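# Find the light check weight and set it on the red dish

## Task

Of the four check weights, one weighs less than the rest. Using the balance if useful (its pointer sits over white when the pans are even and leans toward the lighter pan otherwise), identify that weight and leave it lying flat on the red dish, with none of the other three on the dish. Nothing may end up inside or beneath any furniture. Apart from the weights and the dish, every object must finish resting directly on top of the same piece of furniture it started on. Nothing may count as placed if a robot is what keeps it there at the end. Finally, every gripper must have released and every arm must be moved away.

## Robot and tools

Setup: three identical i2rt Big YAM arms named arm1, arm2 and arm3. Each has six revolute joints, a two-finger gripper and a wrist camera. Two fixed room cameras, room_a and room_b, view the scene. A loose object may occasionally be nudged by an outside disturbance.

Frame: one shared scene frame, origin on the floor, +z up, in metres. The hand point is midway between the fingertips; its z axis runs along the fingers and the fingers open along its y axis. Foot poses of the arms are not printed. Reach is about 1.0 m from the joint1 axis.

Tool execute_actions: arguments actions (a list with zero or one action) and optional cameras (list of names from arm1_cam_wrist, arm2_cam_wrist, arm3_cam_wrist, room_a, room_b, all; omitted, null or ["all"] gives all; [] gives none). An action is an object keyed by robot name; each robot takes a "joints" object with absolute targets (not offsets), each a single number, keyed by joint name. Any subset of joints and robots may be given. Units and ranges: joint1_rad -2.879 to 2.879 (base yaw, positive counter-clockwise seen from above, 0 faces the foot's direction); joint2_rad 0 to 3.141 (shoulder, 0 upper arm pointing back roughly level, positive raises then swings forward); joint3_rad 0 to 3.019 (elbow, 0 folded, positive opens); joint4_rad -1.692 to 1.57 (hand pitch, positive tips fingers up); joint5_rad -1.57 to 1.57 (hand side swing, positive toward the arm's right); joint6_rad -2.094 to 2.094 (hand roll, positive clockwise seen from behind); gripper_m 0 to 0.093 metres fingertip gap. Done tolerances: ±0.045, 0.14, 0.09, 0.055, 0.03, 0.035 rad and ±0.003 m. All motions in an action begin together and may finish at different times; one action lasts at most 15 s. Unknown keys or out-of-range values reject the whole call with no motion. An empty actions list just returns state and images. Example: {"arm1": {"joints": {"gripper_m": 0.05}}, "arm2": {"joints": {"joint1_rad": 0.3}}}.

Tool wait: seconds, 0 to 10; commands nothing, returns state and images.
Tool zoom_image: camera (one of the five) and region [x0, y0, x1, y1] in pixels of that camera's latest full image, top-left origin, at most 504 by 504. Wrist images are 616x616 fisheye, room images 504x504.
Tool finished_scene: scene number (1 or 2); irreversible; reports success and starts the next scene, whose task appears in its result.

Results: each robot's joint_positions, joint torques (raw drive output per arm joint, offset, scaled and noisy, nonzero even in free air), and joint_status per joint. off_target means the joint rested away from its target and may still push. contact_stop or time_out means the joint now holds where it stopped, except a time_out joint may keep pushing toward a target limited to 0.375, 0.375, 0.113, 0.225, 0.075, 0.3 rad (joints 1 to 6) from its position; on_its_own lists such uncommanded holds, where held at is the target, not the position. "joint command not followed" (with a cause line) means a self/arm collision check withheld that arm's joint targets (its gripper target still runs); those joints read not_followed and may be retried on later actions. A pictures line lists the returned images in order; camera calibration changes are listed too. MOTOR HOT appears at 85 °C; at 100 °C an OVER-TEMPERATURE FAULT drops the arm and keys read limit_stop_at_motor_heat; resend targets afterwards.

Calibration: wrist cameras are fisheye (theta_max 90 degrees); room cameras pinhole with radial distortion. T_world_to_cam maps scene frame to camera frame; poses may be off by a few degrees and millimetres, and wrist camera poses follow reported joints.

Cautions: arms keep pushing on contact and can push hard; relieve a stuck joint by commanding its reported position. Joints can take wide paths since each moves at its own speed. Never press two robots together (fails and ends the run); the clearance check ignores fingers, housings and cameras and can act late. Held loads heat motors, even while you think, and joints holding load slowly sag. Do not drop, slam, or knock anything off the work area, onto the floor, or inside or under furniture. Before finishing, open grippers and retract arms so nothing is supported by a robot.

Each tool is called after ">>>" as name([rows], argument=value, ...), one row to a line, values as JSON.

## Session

>>> execute_actions(actions=[])

Scene clock: 0.00 s.
Joint torques (N m, as the arm reports them, + toward a larger angle): no reading
Motor temperatures (°C, as the motors report them): arm1=[25 28 24 26 27 25] | arm2=[26 26 24 24 26 25] | arm3=[26 26 24 27 27 25]
arm1.joint_positions: joint1_rad=-0.792 joint2_rad=+0.405 joint3_rad=+1.425 joint4_rad=-1.248 joint5_rad=+0.079 joint6_rad=-0.059 gripper_m=+0.094
arm1.joint_status: not commanded
arm1.hand: x=+0.8341 y=+0.3191 z=+1.4331 quat_wxyz=(-0.450, -0.499, -0.603, +0.430) (m; scene frame)
arm2.joint_positions: joint1_rad=+0.534 joint2_rad=+0.519 joint3_rad=+1.677 joint4_rad=-1.157 joint5_rad=-0.299 joint6_rad=-0.652 gripper_m=+0.095
arm2.joint_status: not commanded
arm2.hand: x=+0.0270 y=-0.4489 z=+1.6395 quat_wxyz=(-0.376, +0.706, +0.070, -0.596) (m; scene frame)
arm3.joint_positions: joint1_rad=+0.563 joint2_rad=+0.372 joint3_rad=+1.602 joint4_rad=-1.339 joint5_rad=-0.229 joint6_rad=+0.271 gripper_m=+0.094
arm3.joint_status: not commanded
arm3.hand: x=-0.9302 y=-0.0216 z=+1.5403 quat_wxyz=(-0.601, -0.505, -0.545, +0.295) (m; scene frame)
pictures: arm1_cam_wrist, arm2_cam_wrist, arm3_cam_wrist, room_a, room_b
camera_calibration (this result's frames):
arm1_cam_wrist: T_world_to_cam=[[-0.988482, -0.133114, 0.0719953, 0.764617], [-0.147158, 0.734442, -0.662525, 0.847616], [0.0353151, -0.665489, -0.745571, 1.37252], [0, 0, 0, 1]] pos_world=[0.832073, 0.392656, 1.52983]
arm2_cam_wrist: T_world_to_cam=[[0.347647, 0.70254, 0.62095, -0.71435], [0.748575, 0.190824, -0.634997, 1.11276], [-0.564603, 0.685583, -0.459564, 1.19723], [0, 0, 0, 1]] pos_world=[0.0913211, -0.531284, 1.70038]
arm3_cam_wrist: T_world_to_cam=[[-0.901414, -0.323838, -0.28737, -0.401751], [-0.0268878, 0.704326, -0.709368, 1.08679], [0.432122, -0.631707, -0.643597, 1.50065], [0, 0, 0, 1]] pos_world=[-0.981386, 0.0524141, 1.6213]
Images, in order (width x height): arm1_cam_wrist 616x616, arm2_cam_wrist 616x616, arm3_cam_wrist 616x616, room_a 504x504, room_b 504x504.

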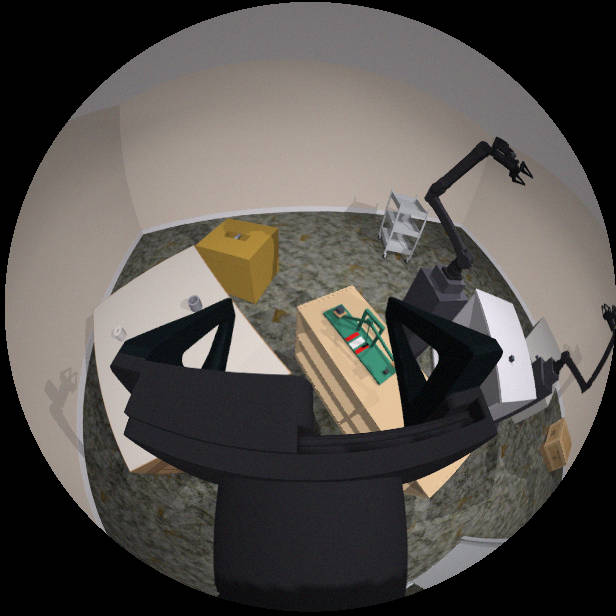

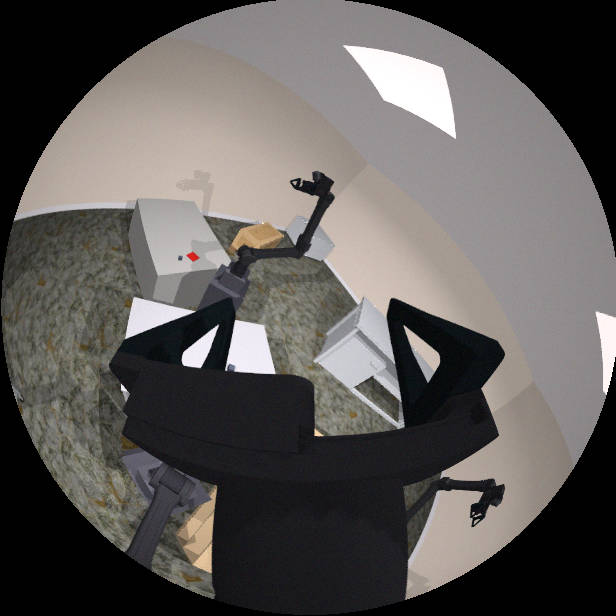

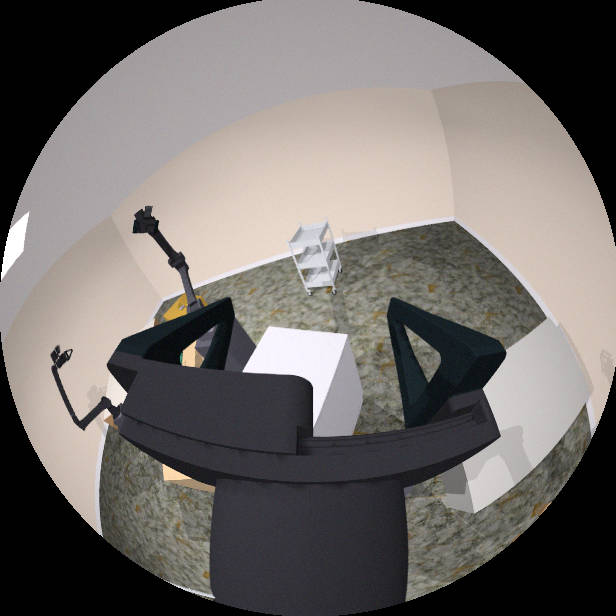

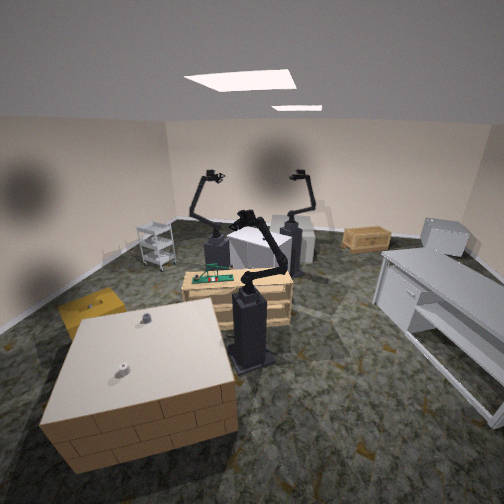

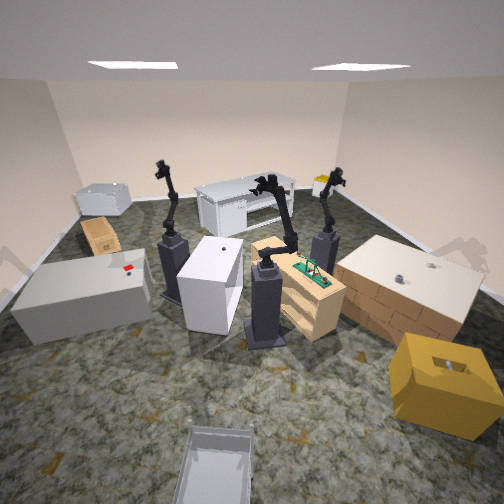

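>>> execute_actions(actions=[])

Scene clock: 0.90 s.
Joint torques (N m, as the arm reports them, + toward a larger angle): arm1=[ 1.81  5.78  7.67  1.58  0.04 -0.02] | arm2=[0.11 7.   5.17 2.   0.05 0.09] | arm3=[ 0.25  7.87  4.87  2.14 -0.14 -0.02]
Motor temperatures (°C, as the motors report them): arm1=[25 28 24 26 27 25] | arm2=[26 26 24 24 26 25] | arm3=[26 26 24 27 27 25]
arm1.joint_positions: joint1_rad=-0.792 joint2_rad=+0.405 joint3_rad=+1.425 joint4_rad=-1.248 joint5_rad=+0.079 joint6_rad=-0.059 gripper_m=+0.094
arm1.joint_status: not commanded
arm1.hand: x=+0.8341 y=+0.3191 z=+1.4331 quat_wxyz=(-0.450, -0.499, -0.603, +0.430) (m; scene frame)
arm2.joint_positions: joint1_rad=+0.534 joint2_rad=+0.519 joint3_rad=+1.677 joint4_rad=-1.157 joint5_rad=-0.299 joint6_rad=-0.652 gripper_m=+0.095
arm2.joint_status: not commanded
arm2.hand: x=+0.0270 y=-0.4489 z=+1.6395 quat_wxyz=(-0.376, +0.706, +0.070, -0.596) (m; scene frame)
arm3.joint_positions: joint1_rad=+0.563 joint2_rad=+0.372 joint3_rad=+1.602 joint4_rad=-1.339 joint5_rad=-0.229 joint6_rad=+0.271 gripper_m=+0.094
arm3.joint_status: not commanded
arm3.hand: x=-0.9302 y=-0.0216 z=+1.5403 quat_wxyz=(-0.601, -0.505, -0.545, +0.295) (m; scene frame)
pictures: arm1_cam_wrist, arm2_cam_wrist, arm3_cam_wrist, room_a, room_b
camera_calibration (this result's frames):
arm1_cam_wrist: T_world_to_cam=[[-0.988482, -0.133114, 0.0719953, 0.764617], [-0.147158, 0.734442, -0.662525, 0.847616], [0.0353151, -0.665489, -0.745571, 1.37252], [0, 0, 0, 1]] pos_world=[0.832073, 0.392656, 1.52983]
arm2_cam_wrist: T_world_to_cam=[[0.347647, 0.70254, 0.62095, -0.71435], [0.748575, 0.190824, -0.634997, 1.11276], [-0.564603, 0.685583, -0.459564, 1.19723], [0, 0, 0, 1]] pos_world=[0.0913211, -0.531284, 1.70038]
arm3_cam_wrist: T_world_to_cam=[[-0.901414, -0.323838, -0.28737, -0.401751], [-0.0268878, 0.704326, -0.709368, 1.08679], [0.432122, -0.631707, -0.643597, 1.50065], [0, 0, 0, 1]] pos_world=[-0.981386, 0.0524141, 1.6213]
Images, in order (width x height): arm1_cam_wrist 616x616, arm2_cam_wrist 616x616, arm3_cam_wrist 616x616, room_a 504x504, room_b 504x504.

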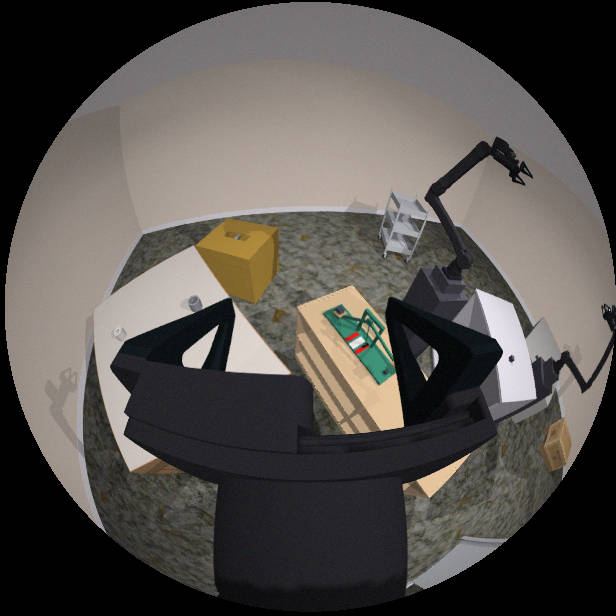

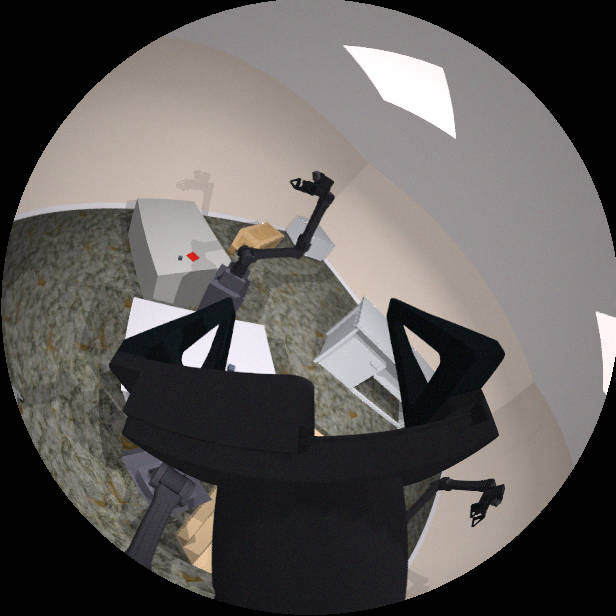

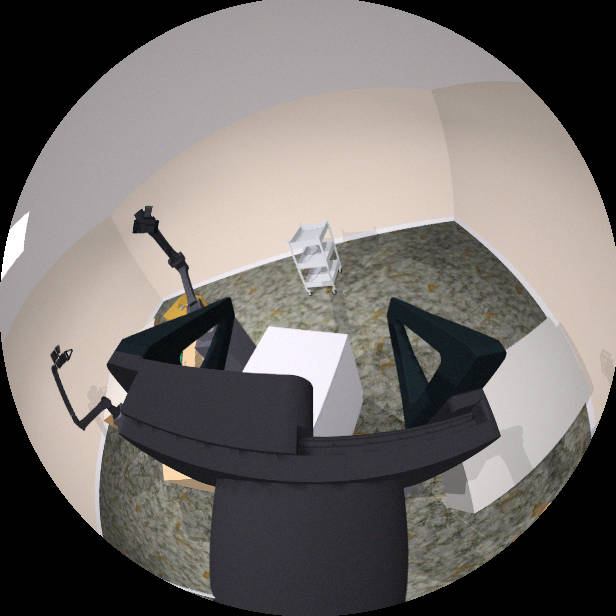

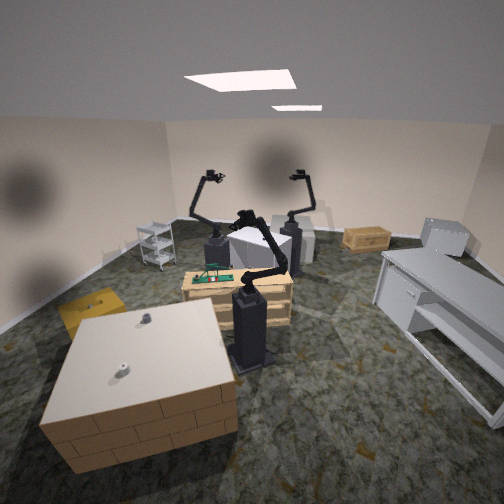

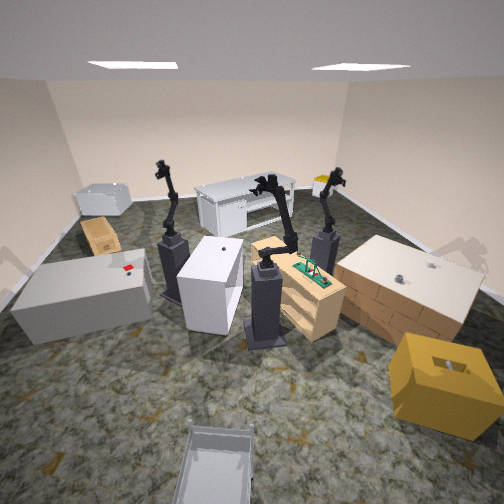

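>>> zoom_image(camera="arm1_cam_wrist", region=[290, 270, 430, 410])

>>> zoom_image(camera="room_b", region=[270, 230, 370, 310])

>>> zoom_image(camera="room_a", region=[160, 230, 300, 310])

Region (290, 270, 430, 410) of arm1_cam_wrist's 616x616 image, scaled by 3.600, with more detail than that image has.

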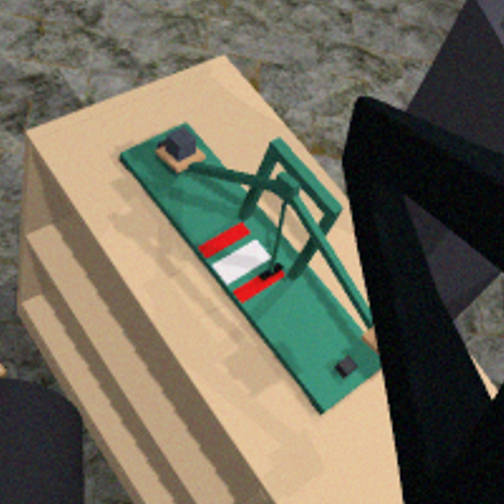

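Region (270, 230, 370, 310) of room_b's 504x504 image, scaled by 5.040, with more detail than that image has; it fills the top 403 rows of this view, and the rest is white.

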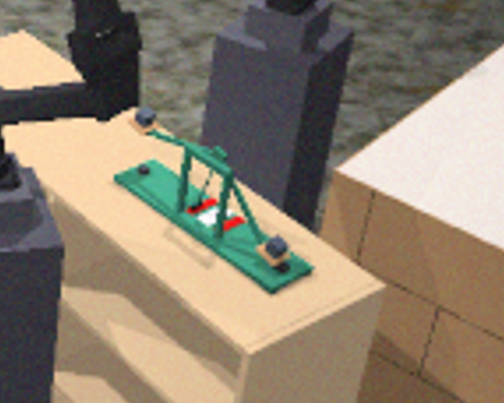

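Region (160, 230, 300, 310) of room_a's 504x504 image, scaled by 3.600, with more detail than that image has; it fills the top 288 rows of this view, and the rest is white.

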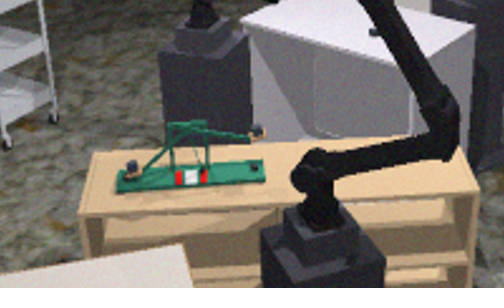

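>>> execute_actions([
  {"arm2":{"joints":{"joint1_rad":-0.843,"joint2_rad":2.05,"joint3_rad":1.70,"joint4_rad":-1.2,"joint5_rad":0,"joint6_rad":-1.1}},"arm3":{"joints":{"joint1_rad":-0.11,"joint2_rad":1.98,"joint3_rad":1.527,"joint4_rad":-1.1,"joint5_rad":0,"joint6_rad":0}}},
], cameras=["arm2_cam_wrist","arm3_cam_wrist","room_b"])

Scene clock: 4.73 s.
Joint torques (N m, as the arm reports them, + toward a larger angle): arm1=[2.28 5.91 7.56 1.59 0.07 0.05] | arm2=[ -0.4  -20.62   6.94  -0.12  -0.01  -0.06] | arm3=[ -0.21 -18.31   7.75   0.15  -0.1   -0.13]
Motor temperatures (°C, as the motors report them): arm1=[25 28 24 26 27 25] | arm2=[26 27 24 24 26 25] | arm3=[26 26 24 27 27 25]
arm1.joint_positions: joint1_rad=-0.792 joint2_rad=+0.405 joint3_rad=+1.425 joint4_rad=-1.248 joint5_rad=+0.079 joint6_rad=-0.059 gripper_m=+0.094
arm1.joint_status: not commanded
arm1.hand: x=+0.8341 y=+0.3191 z=+1.4331 quat_wxyz=(-0.450, -0.499, -0.603, +0.430) (m; scene frame)
arm2.joint_positions: joint1_rad=-0.839 joint2_rad=+2.035 joint3_rad=+1.696 joint4_rad=-1.190 joint5_rad=+0.000 joint6_rad=-1.091 gripper_m=+0.095
arm2.joint_status: all done
arm2.hand: x=+0.4876 y=+0.0344 z=+0.9853 quat_wxyz=(-0.026, +0.867, -0.498, +0.004) (m; scene frame)
arm3.joint_positions: joint1_rad=-0.109 joint2_rad=+1.988 joint3_rad=+1.516 joint4_rad=-1.102 joint5_rad=-0.001 joint6_rad=+0.012 gripper_m=+0.094
arm3.joint_status: all done
arm3.hand: x=-1.2724 y=-0.4645 z=+0.9075 quat_wxyz=(+0.000, -0.871, -0.491, +0.001) (m; scene frame)
pictures: arm2_cam_wrist, arm3_cam_wrist, room_b
camera_calibration (this result's frames):
arm2_cam_wrist: T_world_to_cam=[[0.85913, 0.509376, 0.0493119, -0.487292], [0.396746, -0.723815, 0.564521, -0.718512], [0.323246, -0.465433, -0.823944, 0.79105], [0, 0, 0, 1]] pos_world=[0.44801, 0.0963264, 1.08143]
arm3_cam_wrist: T_world_to_cam=[[-0.854521, 0.519367, -0.0071526, -0.838417], [0.416534, 0.693425, 0.58793, 0.322492], [0.310311, 0.499419, -0.808881, 1.48187], [0, 0, 0, 1]] pos_world=[-1.31061, -0.528252, 1.00306]
Images, in order (width x height): arm2_cam_wrist 616x616, arm3_cam_wrist 616x616, room_b 504x504.

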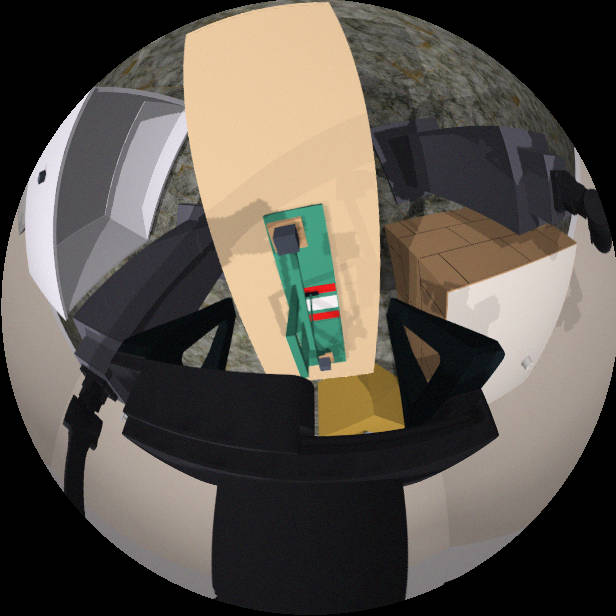

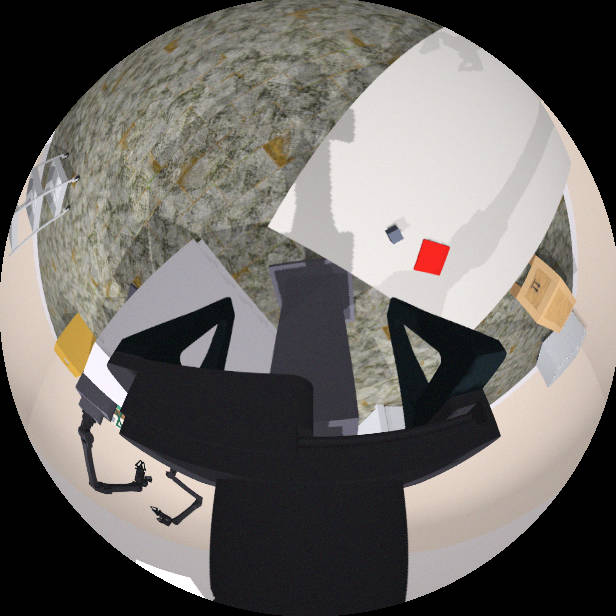

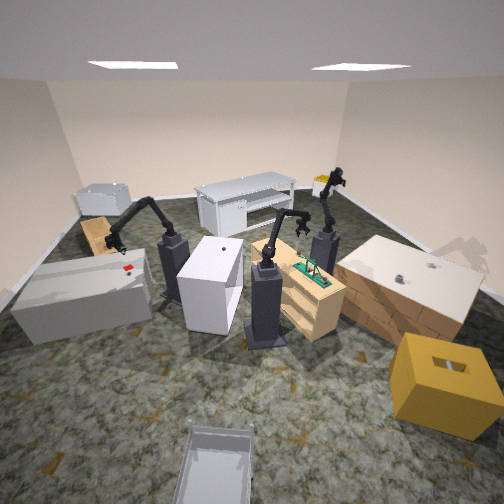

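>>> zoom_image(camera="arm2_cam_wrist", region=[240, 190, 380, 390])

>>> zoom_image(camera="arm3_cam_wrist", region=[350, 190, 490, 310])

Region (240, 190, 380, 390) of arm2_cam_wrist's 616x616 image, scaled by 2.520, with more detail than that image has; it fills the left 353 columns of this view, and the rest is white.

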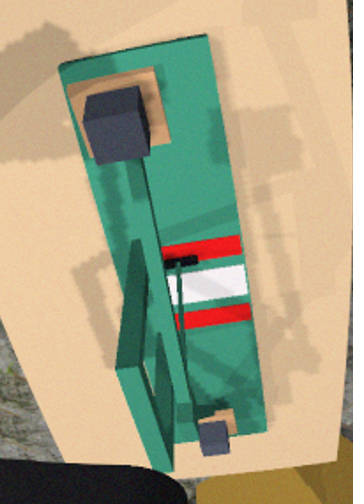

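Region (350, 190, 490, 310) of arm3_cam_wrist's 616x616 image, scaled by 3.600, with more detail than that image has; it fills the top 432 rows of this view, and the rest is white.

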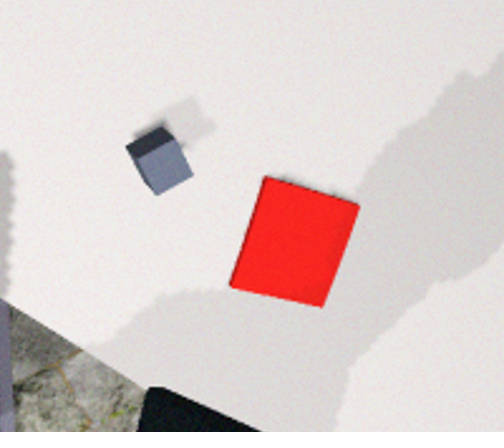

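>>> execute_actions([
  {"arm2":{"joints":{"joint2_rad":2.14,"joint3_rad":1.555,"joint4_rad":-0.97}},"arm3":{"joints":{"joint1_rad":1.57,"joint2_rad":1.8,"joint3_rad":1.5,"joint4_rad":-1.25}}},
], cameras=["arm2_cam_wrist","arm3_cam_wrist"])

Scene clock: 7.57 s.
Joint torques (N m, as the arm reports them, + toward a larger angle): arm1=[1.91 5.66 7.75 1.67 0.03 0.06] | arm2=[ -0.43 -21.81   5.86   0.61  -0.01  -0.06] | arm3=[ -0.32 -16.38   7.84  -0.34  -0.06  -0.11]
Motor temperatures (°C, as the motors report them): arm1=[25 28 24 26 27 25] | arm2=[26 27 25 24 26 25] | arm3=[26 26 25 27 27 25]
arm1.joint_positions: joint1_rad=-0.792 joint2_rad=+0.405 joint3_rad=+1.425 joint4_rad=-1.248 joint5_rad=+0.079 joint6_rad=-0.059 gripper_m=+0.094
arm1.joint_status: not commanded
arm1.hand: x=+0.8341 y=+0.3191 z=+1.4331 quat_wxyz=(-0.450, -0.499, -0.603, +0.430) (m; scene frame)
arm2.joint_positions: joint1_rad=-0.839 joint2_rad=+2.145 joint3_rad=+1.551 joint4_rad=-0.980 joint5_rad=+0.000 joint6_rad=-1.091 gripper_m=+0.095
arm2.joint_status: all done
arm2.hand: x=+0.4769 y=+0.0162 z=+0.8710 quat_wxyz=(-0.003, +0.867, -0.499, +0.003) (m; scene frame)
arm3.joint_positions: joint1_rad=+1.575 joint2_rad=+1.803 joint3_rad=+1.493 joint4_rad=-1.241 joint5_rad=-0.001 joint6_rad=+0.010 gripper_m=+0.094
arm3.joint_status: all done
arm3.hand: x=-0.4825 y=-0.1897 z=+0.9950 quat_wxyz=(-0.008, -0.214, -0.977, +0.003) (m; scene frame)
pictures: arm2_cam_wrist, arm3_cam_wrist
camera_calibration (this result's frames):
arm2_cam_wrist: T_world_to_cam=[[0.859783, 0.510576, 0.00921838, -0.428603], [0.410618, -0.701965, 0.581926, -0.685044], [0.303588, -0.496545, -0.81319, 0.692341], [0, 0, 0, 1]] pos_world=[0.439611, 0.081735, 0.9656]
arm3_cam_wrist: T_world_to_cam=[[-0.418148, -0.908365, -0.00504607, -0.367937], [-0.744333, 0.339444, 0.575105, -0.863019], [-0.520692, 0.244235, -0.818064, 0.73008], [0, 0, 0, 1]] pos_world=[-0.416079, -0.219585, 1.09172]
Images, in order (width x height): arm2_cam_wrist 616x616, arm3_cam_wrist 616x616.

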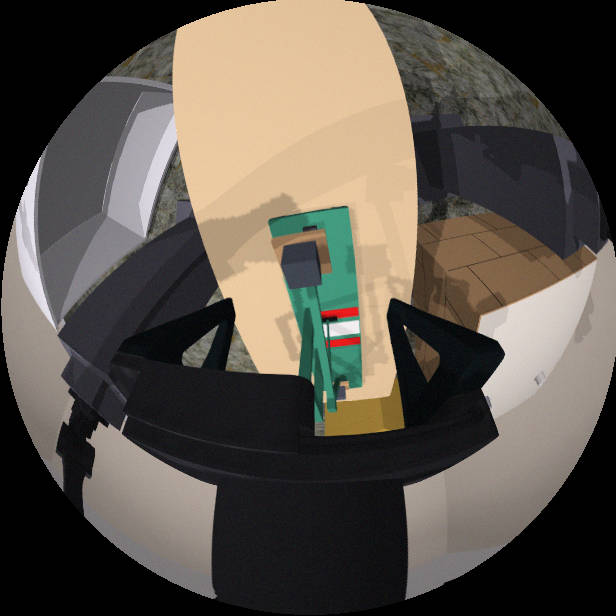

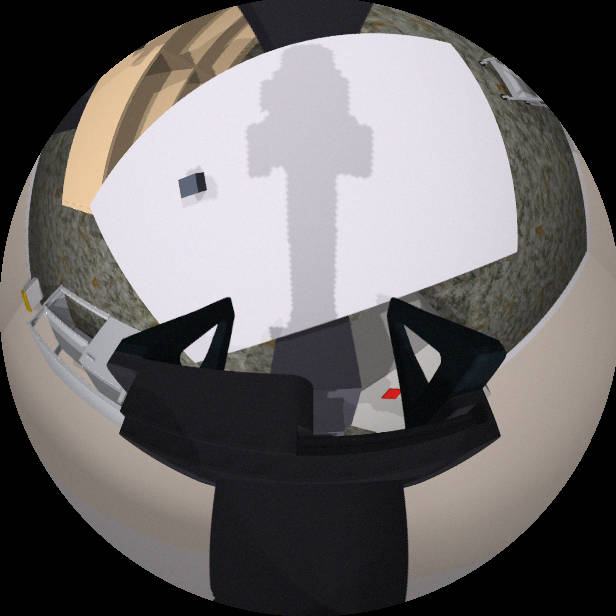

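>>> zoom_image(camera="arm2_cam_wrist", region=[250, 200, 390, 360])

Region (250, 200, 390, 360) of arm2_cam_wrist's 616x616 image, scaled by 3.150, with more detail than that image has; it fills the left 441 columns of this view, and the rest is white.

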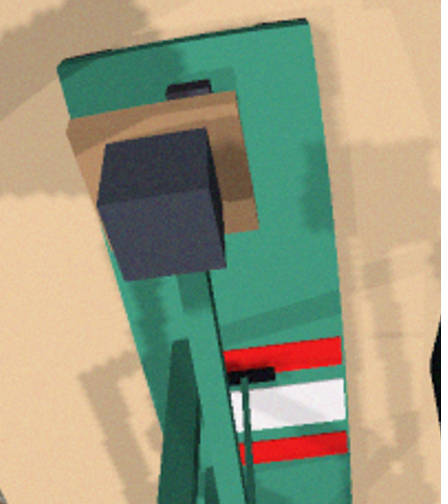

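>>> execute_actions([
  {"arm2":{"joints":{"joint2_rad":2.235,"joint3_rad":1.53,"joint4_rad":-0.86}}},
], cameras=["arm2_cam_wrist"])

Scene clock: 11.27 s.
Joint torques (N m, as the arm reports them, + toward a larger angle): arm1=[2.06 5.34 7.66 1.7  0.   0.01] | arm2=[ -0.44 -20.4    4.96   0.73  -0.01  -0.06] | arm3=[ -0.11 -16.21   7.96  -0.35  -0.07  -0.11]
Motor temperatures (°C, as the motors report them): arm1=[25 28 25 26 27 25] | arm2=[26 27 25 24 26 25] | arm3=[26 27 25 27 27 25]
arm1.joint_positions: joint1_rad=-0.792 joint2_rad=+0.405 joint3_rad=+1.425 joint4_rad=-1.248 joint5_rad=+0.079 joint6_rad=-0.059 gripper_m=+0.094
arm1.joint_status: not commanded
arm1.hand: x=+0.8341 y=+0.3191 z=+1.4331 quat_wxyz=(-0.450, -0.499, -0.603, +0.430) (m; scene frame)
arm2.joint_positions: joint1_rad=-0.839 joint2_rad=+2.219 joint3_rad=+1.535 joint4_rad=-0.871 joint5_rad=+0.000 joint6_rad=-1.091 gripper_m=+0.095
arm2.joint_status: all done
arm2.hand: x=+0.4795 y=+0.0197 z=+0.8231 quat_wxyz=(-0.012, +0.867, -0.498, +0.003) (m; scene frame)
arm3.joint_positions: joint1_rad=+1.575 joint2_rad=+1.803 joint3_rad=+1.493 joint4_rad=-1.241 joint5_rad=-0.001 joint6_rad=+0.010 gripper_m=+0.094
arm3.joint_status: not commanded
arm3.hand: x=-0.4825 y=-0.1897 z=+0.9950 quat_wxyz=(-0.008, -0.214, -0.977, +0.003) (m; scene frame)
pictures: arm2_cam_wrist
camera_calibration (this result's frames):
arm2_cam_wrist: T_world_to_cam=[[0.859555, 0.510405, 0.0255366, -0.445482], [0.405033, -0.710868, 0.574991, -0.647168], [0.311632, -0.483893, -0.817761, 0.653954], [0, 0, 0, 1]] pos_world=[0.441248, 0.083769, 0.91827]
Images, in order (width x height): arm2_cam_wrist 616x616.

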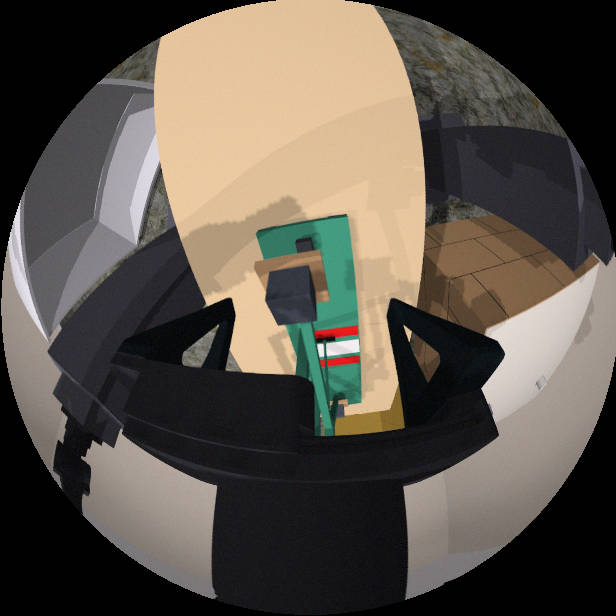

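>>> execute_actions([
  {"arm2":{"joints":{"joint2_rad":2.25,"joint3_rad":1.478,"joint4_rad":-0.797}}},
], cameras=["arm2_cam_wrist"])

Scene clock: 12.40 s.
Joint torques (N m, as the arm reports them, + toward a larger angle): arm1=[ 1.39  5.61  7.71  1.66 -0.01  0.05] | arm2=[ -0.44 -19.19   4.44   0.69  -0.01  -0.06] | arm3=[ -0.19 -16.26   7.95  -0.33  -0.07  -0.11]
Motor temperatures (°C, as the motors report them): arm1=[25 28 25 26 27 25] | arm2=[26 27 25 24 26 25] | arm3=[26 27 25 27 27 25]
arm1.joint_positions: joint1_rad=-0.792 joint2_rad=+0.405 joint3_rad=+1.425 joint4_rad=-1.248 joint5_rad=+0.079 joint6_rad=-0.059 gripper_m=+0.094
arm1.joint_status: not commanded
arm1.hand: x=+0.8341 y=+0.3191 z=+1.4331 quat_wxyz=(-0.450, -0.499, -0.603, +0.430) (m; scene frame)
arm2.joint_positions: joint1_rad=-0.839 joint2_rad=+2.224 joint3_rad=+1.486 joint4_rad=-0.809 joint5_rad=+0.000 joint6_rad=-1.091 gripper_m=+0.095
arm2.joint_status: all done
arm2.hand: x=+0.4742 y=+0.0112 z=+0.8058 quat_wxyz=(-0.016, +0.867, -0.498, +0.004) (m; scene frame)
arm3.joint_positions: joint1_rad=+1.575 joint2_rad=+1.803 joint3_rad=+1.493 joint4_rad=-1.241 joint5_rad=-0.001 joint6_rad=+0.010 gripper_m=+0.094
arm3.joint_status: not commanded
arm3.hand: x=-0.4825 y=-0.1897 z=+0.9950 quat_wxyz=(-0.008, -0.214, -0.977, +0.003) (m; scene frame)
pictures: arm2_cam_wrist
camera_calibration (this result's frames):
arm2_cam_wrist: T_world_to_cam=[[0.859404, 0.510251, 0.0326737, -0.441868], [0.402611, -0.714729, 0.571897, -0.637482], [0.315164, -0.478336, -0.819674, 0.637183], [0, 0, 0, 1]] pos_world=[0.435584, 0.0746247, 0.901294]
Images, in order (width x height): arm2_cam_wrist 616x616.

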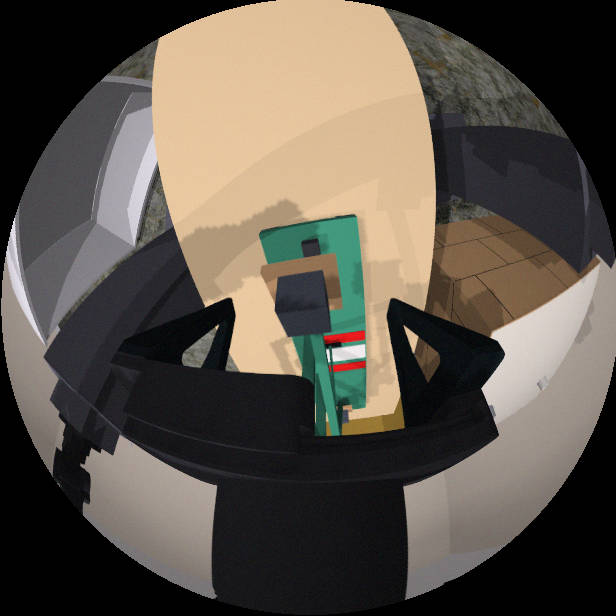

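>>> execute_actions([
  {"arm2":{"joints":{"joint2_rad":2.285,"joint3_rad":1.465,"joint4_rad":-0.765}}},
], cameras=["arm2_cam_wrist"])

Scene clock: 13.30 s.
Joint torques (N m, as the arm reports them, + toward a larger angle): arm1=[1.86 5.48 7.53 1.64 0.07 0.09] | arm2=[ -0.44 -19.28   4.12   0.69  -0.01  -0.06] | arm3=[ -0.21 -16.27   7.95  -0.35  -0.07  -0.11]
Motor temperatures (°C, as the motors report them): arm1=[25 28 25 26 27 25] | arm2=[26 27 25 24 26 25] | arm3=[26 27 25 27 27 25]
arm1.joint_positions: joint1_rad=-0.792 joint2_rad=+0.405 joint3_rad=+1.425 joint4_rad=-1.248 joint5_rad=+0.079 joint6_rad=-0.059 gripper_m=+0.094
arm1.joint_status: not commanded
arm1.hand: x=+0.8341 y=+0.3191 z=+1.4331 quat_wxyz=(-0.450, -0.499, -0.603, +0.430) (m; scene frame)
arm2.joint_positions: joint1_rad=-0.839 joint2_rad=+2.261 joint3_rad=+1.472 joint4_rad=-0.777 joint5_rad=+0.000 joint6_rad=-1.091 gripper_m=+0.095
arm2.joint_status: all done
arm2.hand: x=+0.4701 y=+0.0044 z=+0.7815 quat_wxyz=(-0.007, +0.867, -0.498, +0.003) (m; scene frame)
arm3.joint_positions: joint1_rad=+1.575 joint2_rad=+1.803 joint3_rad=+1.493 joint4_rad=-1.241 joint5_rad=-0.001 joint6_rad=+0.010 gripper_m=+0.094
arm3.joint_status: not commanded
arm3.hand: x=-0.4825 y=-0.1897 z=+0.9950 quat_wxyz=(-0.008, -0.214, -0.977, +0.003) (m; scene frame)
pictures: arm2_cam_wrist
camera_calibration (this result's frames):
arm2_cam_wrist: T_world_to_cam=[[0.859694, 0.510526, 0.0170381, -0.42196], [0.407933, -0.706245, 0.578627, -0.634597], [0.307437, -0.490491, -0.815414, 0.615675], [0, 0, 0, 1]] pos_world=[0.432348, 0.0692242, 0.876415]
Images, in order (width x height): arm2_cam_wrist 616x616.

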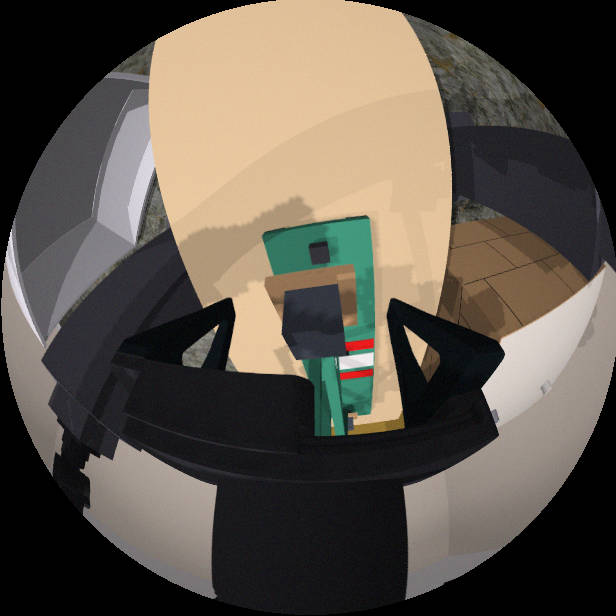

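>>> execute_actions([
  {"arm2":{"joints":{"gripper_m":0.022}}},
], cameras=["arm2_cam_wrist"])

Scene clock: 14.30 s.
Joint torques (N m, as the arm reports them, + toward a larger angle): arm1=[2.11 5.81 7.78 1.69 0.03 0.04] | arm2=[ -0.4  -19.73   4.26   0.66  -0.03  -0.05] | arm3=[ -0.23 -16.26   7.93  -0.33  -0.07  -0.1 ]
Motor temperatures (°C, as the motors report them): arm1=[25 28 25 26 27 25] | arm2=[26 28 25 24 26 25] | arm3=[26 27 25 27 27 25]
arm1.joint_positions: joint1_rad=-0.792 joint2_rad=+0.405 joint3_rad=+1.425 joint4_rad=-1.248 joint5_rad=+0.079 joint6_rad=-0.059 gripper_m=+0.094
arm1.joint_status: not commanded
arm1.hand: x=+0.8341 y=+0.3191 z=+1.4331 quat_wxyz=(-0.450, -0.499, -0.603, +0.430) (m; scene frame)
arm2.joint_positions: joint1_rad=-0.839 joint2_rad=+2.261 joint3_rad=+1.472 joint4_rad=-0.775 joint5_rad=+0.000 joint6_rad=-1.092 gripper_m=+0.030
arm2.joint_status: gripper_m off_target (ended at +0.030, target +0.022)
arm2.hand: x=+0.4704 y=+0.0047 z=+0.7815 quat_wxyz=(-0.008, +0.867, -0.498, +0.004) (m; scene frame)
arm3.joint_positions: joint1_rad=+1.575 joint2_rad=+1.803 joint3_rad=+1.493 joint4_rad=-1.241 joint5_rad=-0.001 joint6_rad=+0.010 gripper_m=+0.094
arm3.joint_status: not commanded
arm3.hand: x=-0.4825 y=-0.1897 z=+0.9950 quat_wxyz=(-0.008, -0.214, -0.977, +0.003) (m; scene frame)
pictures: arm2_cam_wrist
camera_calibration (this result's frames):
arm2_cam_wrist: T_world_to_cam=[[0.859279, 0.511164, 0.0187451, -0.423496], [0.40762, -0.706438, 0.578611, -0.634393], [0.309007, -0.489547, -0.815388, 0.614942], [0, 0, 0, 1]] pos_world=[0.432471, 0.0693597, 0.876422]
Images, in order (width x height): arm2_cam_wrist 616x616.

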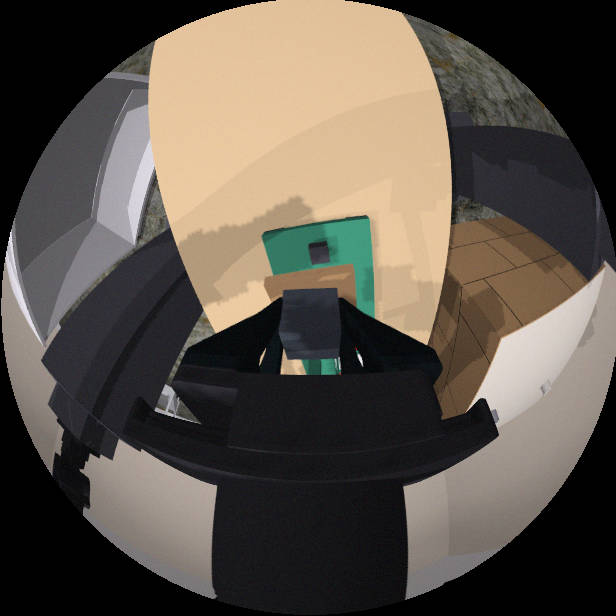

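>>> execute_actions([
  {"arm2":{"joints":{"joint2_rad":2.03,"joint3_rad":1.56,"joint4_rad":-1.1}}},
], cameras=["arm2_cam_wrist"])

>>> execute_actions([
  {"arm2":{"joints":{"joint1_rad":0.89,"joint2_rad":1.95,"joint3_rad":1.37,"joint4_rad":-0.99,"joint6_rad":0}},"arm3":{"joints":{"joint1_rad":1.0,"joint2_rad":1.4,"joint3_rad":1.1,"joint4_rad":-1.3}}},
], cameras=["arm2_cam_wrist","room_b"])

Scene clock: 16.07 s.
Joint torques (N m, as the arm reports them, + toward a larger angle): arm1=[1.8  5.87 7.75 1.81 0.06 0.07] | arm2=[ -0.36 -19.54   7.9   -0.23  -0.03  -0.05] | arm3=[ -0.18 -16.25   7.94  -0.33  -0.07  -0.11]
Motor temperatures (°C, as the motors report them): arm1=[25 28 25 26 27 25] | arm2=[26 28 25 24 26 25] | arm3=[26 27 25 27 27 25]
arm1.joint_positions: joint1_rad=-0.792 joint2_rad=+0.405 joint3_rad=+1.425 joint4_rad=-1.248 joint5_rad=+0.079 joint6_rad=-0.059 gripper_m=+0.094
arm1.joint_status: not commanded
arm1.hand: x=+0.8341 y=+0.3191 z=+1.4331 quat_wxyz=(-0.450, -0.499, -0.603, +0.430) (m; scene frame)
arm2.joint_positions: joint1_rad=-0.839 joint2_rad=+2.016 joint3_rad=+1.533 joint4_rad=-1.089 joint5_rad=+0.000 joint6_rad=-1.092 gripper_m=+0.030
arm2.joint_status: all done
arm2.hand: x=+0.4677 y=+0.0022 z=+0.9387 quat_wxyz=(-0.004, +0.867, -0.498, +0.003) (m; scene frame)
arm3.joint_positions: joint1_rad=+1.575 joint2_rad=+1.803 joint3_rad=+1.493 joint4_rad=-1.241 joint5_rad=-0.001 joint6_rad=+0.010 gripper_m=+0.094
arm3.joint_status: not commanded
arm3.hand: x=-0.4825 y=-0.1897 z=+0.9950 quat_wxyz=(-0.008, -0.214, -0.977, +0.003) (m; scene frame)
pictures: arm2_cam_wrist
camera_calibration (this result's frames):
arm2_cam_wrist: T_world_to_cam=[[0.859373, 0.511225, 0.0112626, -0.415878], [0.410188, -0.702346, 0.58177, -0.730138], [0.305325, -0.495337, -0.813276, 0.74249], [0, 0, 0, 1]] pos_world=[0.430187, 0.0675816, 1.03331]
Images, in order (width x height): arm2_cam_wrist 616x616.

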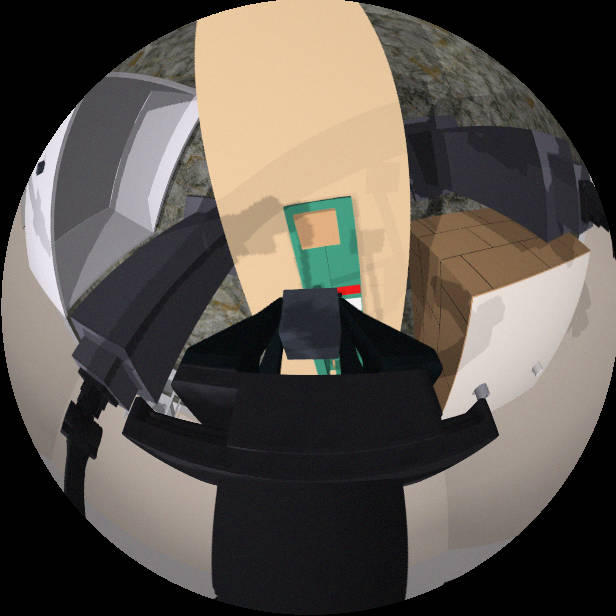

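Scene clock: 18.20 s.
Joint torques (N m, as the arm reports them, + toward a larger angle): arm1=[1.59 5.61 7.62 1.51 0.03 0.04] | arm2=[ -0.56 -22.28   4.96   0.13   0.07   0.13] | arm3=[-0.4  -8.92  7.22 -0.24 -0.21 -0.1 ]
Motor temperatures (°C, as the motors report them): arm1=[25 28 25 26 27 25] | arm2=[26 28 25 24 26 25] | arm3=[26 27 25 27 27 25]
arm1.joint_positions: joint1_rad=-0.792 joint2_rad=+0.405 joint3_rad=+1.425 joint4_rad=-1.248 joint5_rad=+0.079 joint6_rad=-0.059 gripper_m=+0.094
arm1.joint_status: not commanded
arm1.hand: x=+0.8341 y=+0.3191 z=+1.4331 quat_wxyz=(-0.450, -0.499, -0.603, +0.430) (m; scene frame)
arm2.joint_positions: joint1_rad=+0.894 joint2_rad=+1.978 joint3_rad=+1.379 joint4_rad=-0.989 joint5_rad=+0.000 joint6_rad=-0.008 gripper_m=+0.030
arm2.joint_status: all done
arm2.hand: x=-0.3467 y=-0.2770 z=+0.8993 quat_wxyz=(-0.002, +0.981, -0.196, +0.013) (m; scene frame)
arm3.joint_positions: joint1_rad=+1.008 joint2_rad=+1.389 joint3_rad=+1.104 joint4_rad=-1.294 joint5_rad=+0.002 joint6_rad=+0.010 gripper_m=+0.094
arm3.joint_status: all done
arm3.hand: x=-0.7674 y=-0.2890 z=+1.0373 quat_wxyz=(+0.005, -0.478, -0.878, +0.001) (m; scene frame)
pictures: arm2_cam_wrist, room_b
camera_calibration (this result's frames):
arm2_cam_wrist: T_world_to_cam=[[0.375391, 0.926823, 0.00897793, 0.376566], [0.73935, -0.305272, 0.600142, -0.361703], [0.558966, -0.21865, -0.799843, 0.973247], [0, 0, 0, 1]] pos_world=[-0.417946, -0.246628, 0.992137]
Images, in order (width x height): arm2_cam_wrist 616x616, room_b 504x504.

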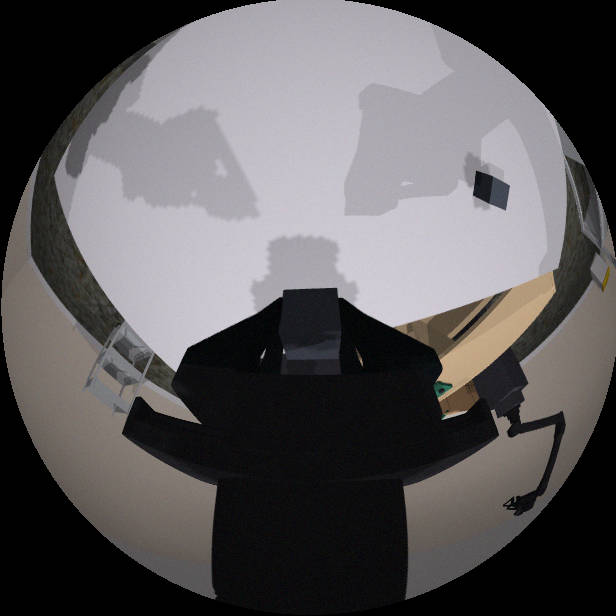

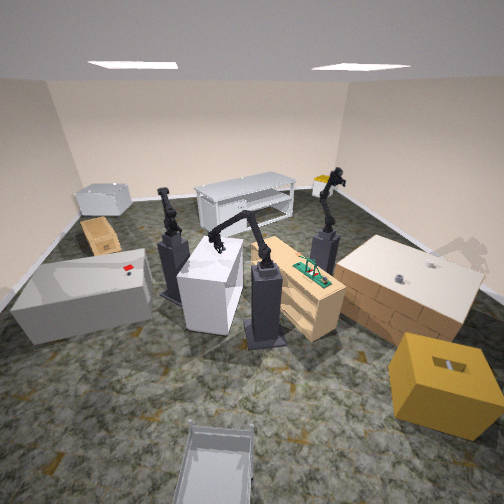

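>>> execute_actions([
  {"arm2":{"joints":{"joint2_rad":2.12,"joint3_rad":1.305,"joint4_rad":-0.77}}},
], cameras=["arm2_cam_wrist","room_b","arm3_cam_wrist"])

Scene clock: 19.50 s.
Joint torques (N m, as the arm reports them, + toward a larger angle): arm1=[ 1.48  5.24  7.46  1.75  0.03 -0.01] | arm2=[ -0.44 -19.35   3.98   0.9    0.04   0.12] | arm3=[-0.33 -9.02  7.24 -0.23 -0.21 -0.1 ]
Motor temperatures (°C, as the motors report them): arm1=[25 28 25 26 27 25] | arm2=[26 28 25 24 26 25] | arm3=[26 27 25 27 27 25]
arm1.joint_positions: joint1_rad=-0.792 joint2_rad=+0.405 joint3_rad=+1.425 joint4_rad=-1.248 joint5_rad=+0.079 joint6_rad=-0.059 gripper_m=+0.094
arm1.joint_status: not commanded
arm1.hand: x=+0.8341 y=+0.3191 z=+1.4331 quat_wxyz=(-0.450, -0.499, -0.603, +0.430) (m; scene frame)
arm2.joint_positions: joint1_rad=+0.894 joint2_rad=+2.115 joint3_rad=+1.312 joint4_rad=-0.789 joint5_rad=+0.001 joint6_rad=-0.008 gripper_m=+0.030
arm2.joint_status: all done
arm2.hand: x=-0.3367 y=-0.2800 z=+0.8078 quat_wxyz=(-0.002, +0.980, -0.196, +0.015) (m; scene frame)
arm3.joint_positions: joint1_rad=+1.008 joint2_rad=+1.389 joint3_rad=+1.104 joint4_rad=-1.294 joint5_rad=+0.002 joint6_rad=+0.010 gripper_m=+0.094
arm3.joint_status: not commanded
arm3.hand: x=-0.7674 y=-0.2890 z=+1.0373 quat_wxyz=(+0.005, -0.478, -0.878, +0.001) (m; scene frame)
pictures: arm2_cam_wrist, arm3_cam_wrist, room_b
camera_calibration (this result's frames):
arm2_cam_wrist: T_world_to_cam=[[0.376073, 0.92654, 0.0096756, 0.376038], [0.736397, -0.305201, 0.603798, -0.31899], [0.562396, -0.219947, -0.797079, 0.892426], [0, 0, 0, 1]] pos_world=[-0.408411, -0.249484, 0.900301]
arm3_cam_wrist: T_world_to_cam=[[-0.840656, -0.541568, -0.00110879, -0.799367], [-0.435456, 0.674722, 0.595926, -0.753405], [-0.321986, 0.501452, -0.803038, 0.85182], [0, 0, 0, 1]] pos_world=[-0.725793, -0.351719, 1.13213]
Images, in order (width x height): arm2_cam_wrist 616x616, arm3_cam_wrist 616x616, room_b 504x504.

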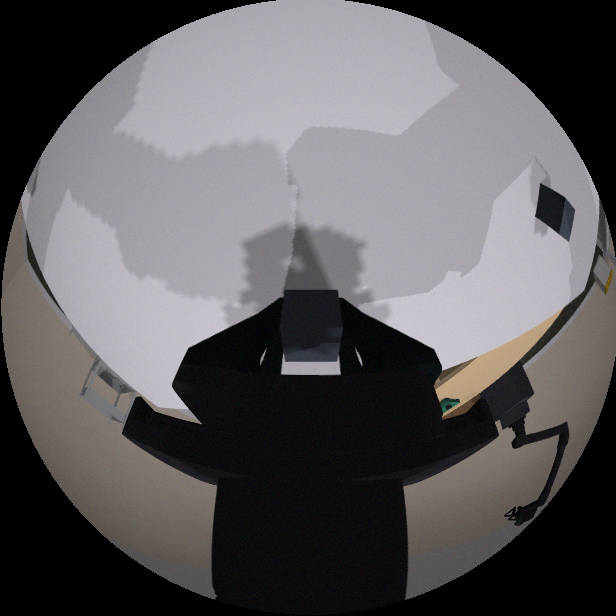

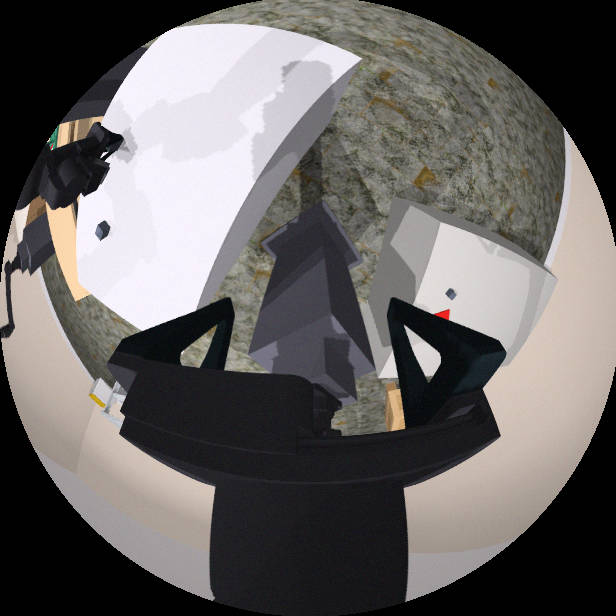

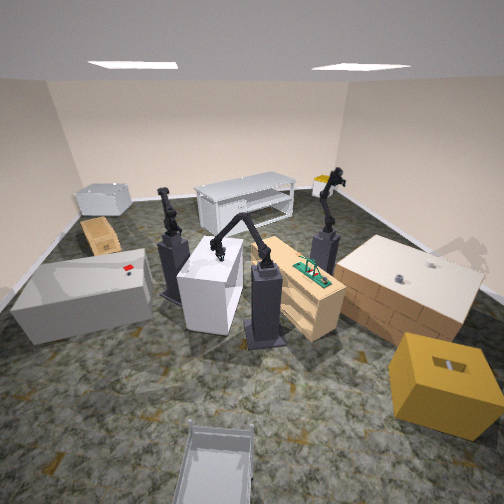

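>>> execute_actions([
  {"arm2":{"joints":{"gripper_m":0.07}}},
], cameras=["arm2_cam_wrist"])

Scene clock: 20.40 s.
Joint torques (N m, as the arm reports them, + toward a larger angle): arm1=[2.53 5.61 7.63 1.75 0.05 0.08] | arm2=[ -0.45 -19.32   4.08   0.64   0.04   0.12] | arm3=[-0.44 -8.97  7.23 -0.23 -0.21 -0.1 ]
Motor temperatures (°C, as the motors report them): arm1=[25 28 25 26 27 25] | arm2=[26 28 25 24 26 25] | arm3=[26 27 25 27 27 25]
arm1.joint_positions: joint1_rad=-0.792 joint2_rad=+0.405 joint3_rad=+1.425 joint4_rad=-1.248 joint5_rad=+0.079 joint6_rad=-0.059 gripper_m=+0.094
arm1.joint_status: not commanded
arm1.hand: x=+0.8341 y=+0.3191 z=+1.4331 quat_wxyz=(-0.450, -0.499, -0.603, +0.430) (m; scene frame)
arm2.joint_positions: joint1_rad=+0.894 joint2_rad=+2.115 joint3_rad=+1.312 joint4_rad=-0.782 joint5_rad=+0.001 joint6_rad=-0.008 gripper_m=+0.070
arm2.joint_status: all done
arm2.hand: x=-0.3385 y=-0.2793 z=+0.8078 quat_wxyz=(-0.002, +0.981, -0.196, +0.012) (m; scene frame)
arm3.joint_positions: joint1_rad=+1.008 joint2_rad=+1.389 joint3_rad=+1.104 joint4_rad=-1.294 joint5_rad=+0.002 joint6_rad=+0.010 gripper_m=+0.094
arm3.joint_status: not commanded
arm3.hand: x=-0.7674 y=-0.2890 z=+1.0373 quat_wxyz=(+0.005, -0.478, -0.878, +0.001) (m; scene frame)
pictures: arm2_cam_wrist
camera_calibration (this result's frames):
arm2_cam_wrist: T_world_to_cam=[[0.376081, 0.926535, 0.00980458, 0.375903], [0.740634, -0.306948, 0.597699, -0.311593], [0.556799, -0.217521, -0.801661, 0.896003], [0, 0, 0, 1]] pos_world=[-0.409487, -0.24903, 0.900843]
Images, in order (width x height): arm2_cam_wrist 616x616.

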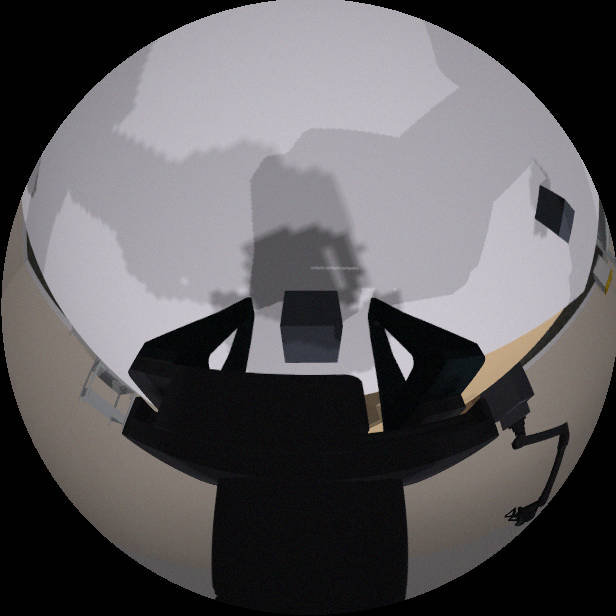

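>>> execute_actions([
  {"arm2":{"joints":{"joint2_rad":1.5,"joint3_rad":1.1,"joint4_rad":-1.1,"gripper_m":0.09}},"arm3":{"joints":{"joint1_rad":1.545}}},
], cameras=[])

Scene clock: 22.10 s.
Joint torques (N m, as the arm reports them, + toward a larger angle): arm1=[1.95 6.   7.53 1.94 0.02 0.03] | arm2=[ -0.28 -11.79   6.75   0.02   0.04   0.12] | arm3=[ 0.42 -9.14  7.21 -0.23 -0.11 -0.1 ]
Motor temperatures (°C, as the motors report them): arm1=[25 28 25 26 27 25] | arm2=[26 28 25 24 26 25] | arm3=[26 27 25 27 27 25]
arm1.joint_positions: joint1_rad=-0.792 joint2_rad=+0.405 joint3_rad=+1.425 joint4_rad=-1.248 joint5_rad=+0.079 joint6_rad=-0.059 gripper_m=+0.094
arm1.joint_status: not commanded
arm1.hand: x=+0.8341 y=+0.3191 z=+1.4331 quat_wxyz=(-0.450, -0.499, -0.603, +0.430) (m; scene frame)
arm2.joint_positions: joint1_rad=+0.894 joint2_rad=+1.487 joint3_rad=+1.094 joint4_rad=-1.091 joint5_rad=+0.001 joint6_rad=-0.008 gripper_m=+0.090
arm2.joint_status: all done
arm2.hand: x=-0.2437 y=-0.3217 z=+1.0325 quat_wxyz=(-0.013, +0.980, -0.196, -0.038) (m; scene frame)
arm3.joint_positions: joint1_rad=+1.541 joint2_rad=+1.391 joint3_rad=+1.104 joint4_rad=-1.294 joint5_rad=+0.000 joint6_rad=+0.010 gripper_m=+0.094
arm3.joint_status: all done
arm3.hand: x=-0.6330 y=-0.1366 z=+1.0360 quat_wxyz=(+0.006, -0.230, -0.973, +0.001) (m; scene frame)
pictures: none
No camera images: the call's "cameras" was empty. Leave "cameras" out to get every camera's image.


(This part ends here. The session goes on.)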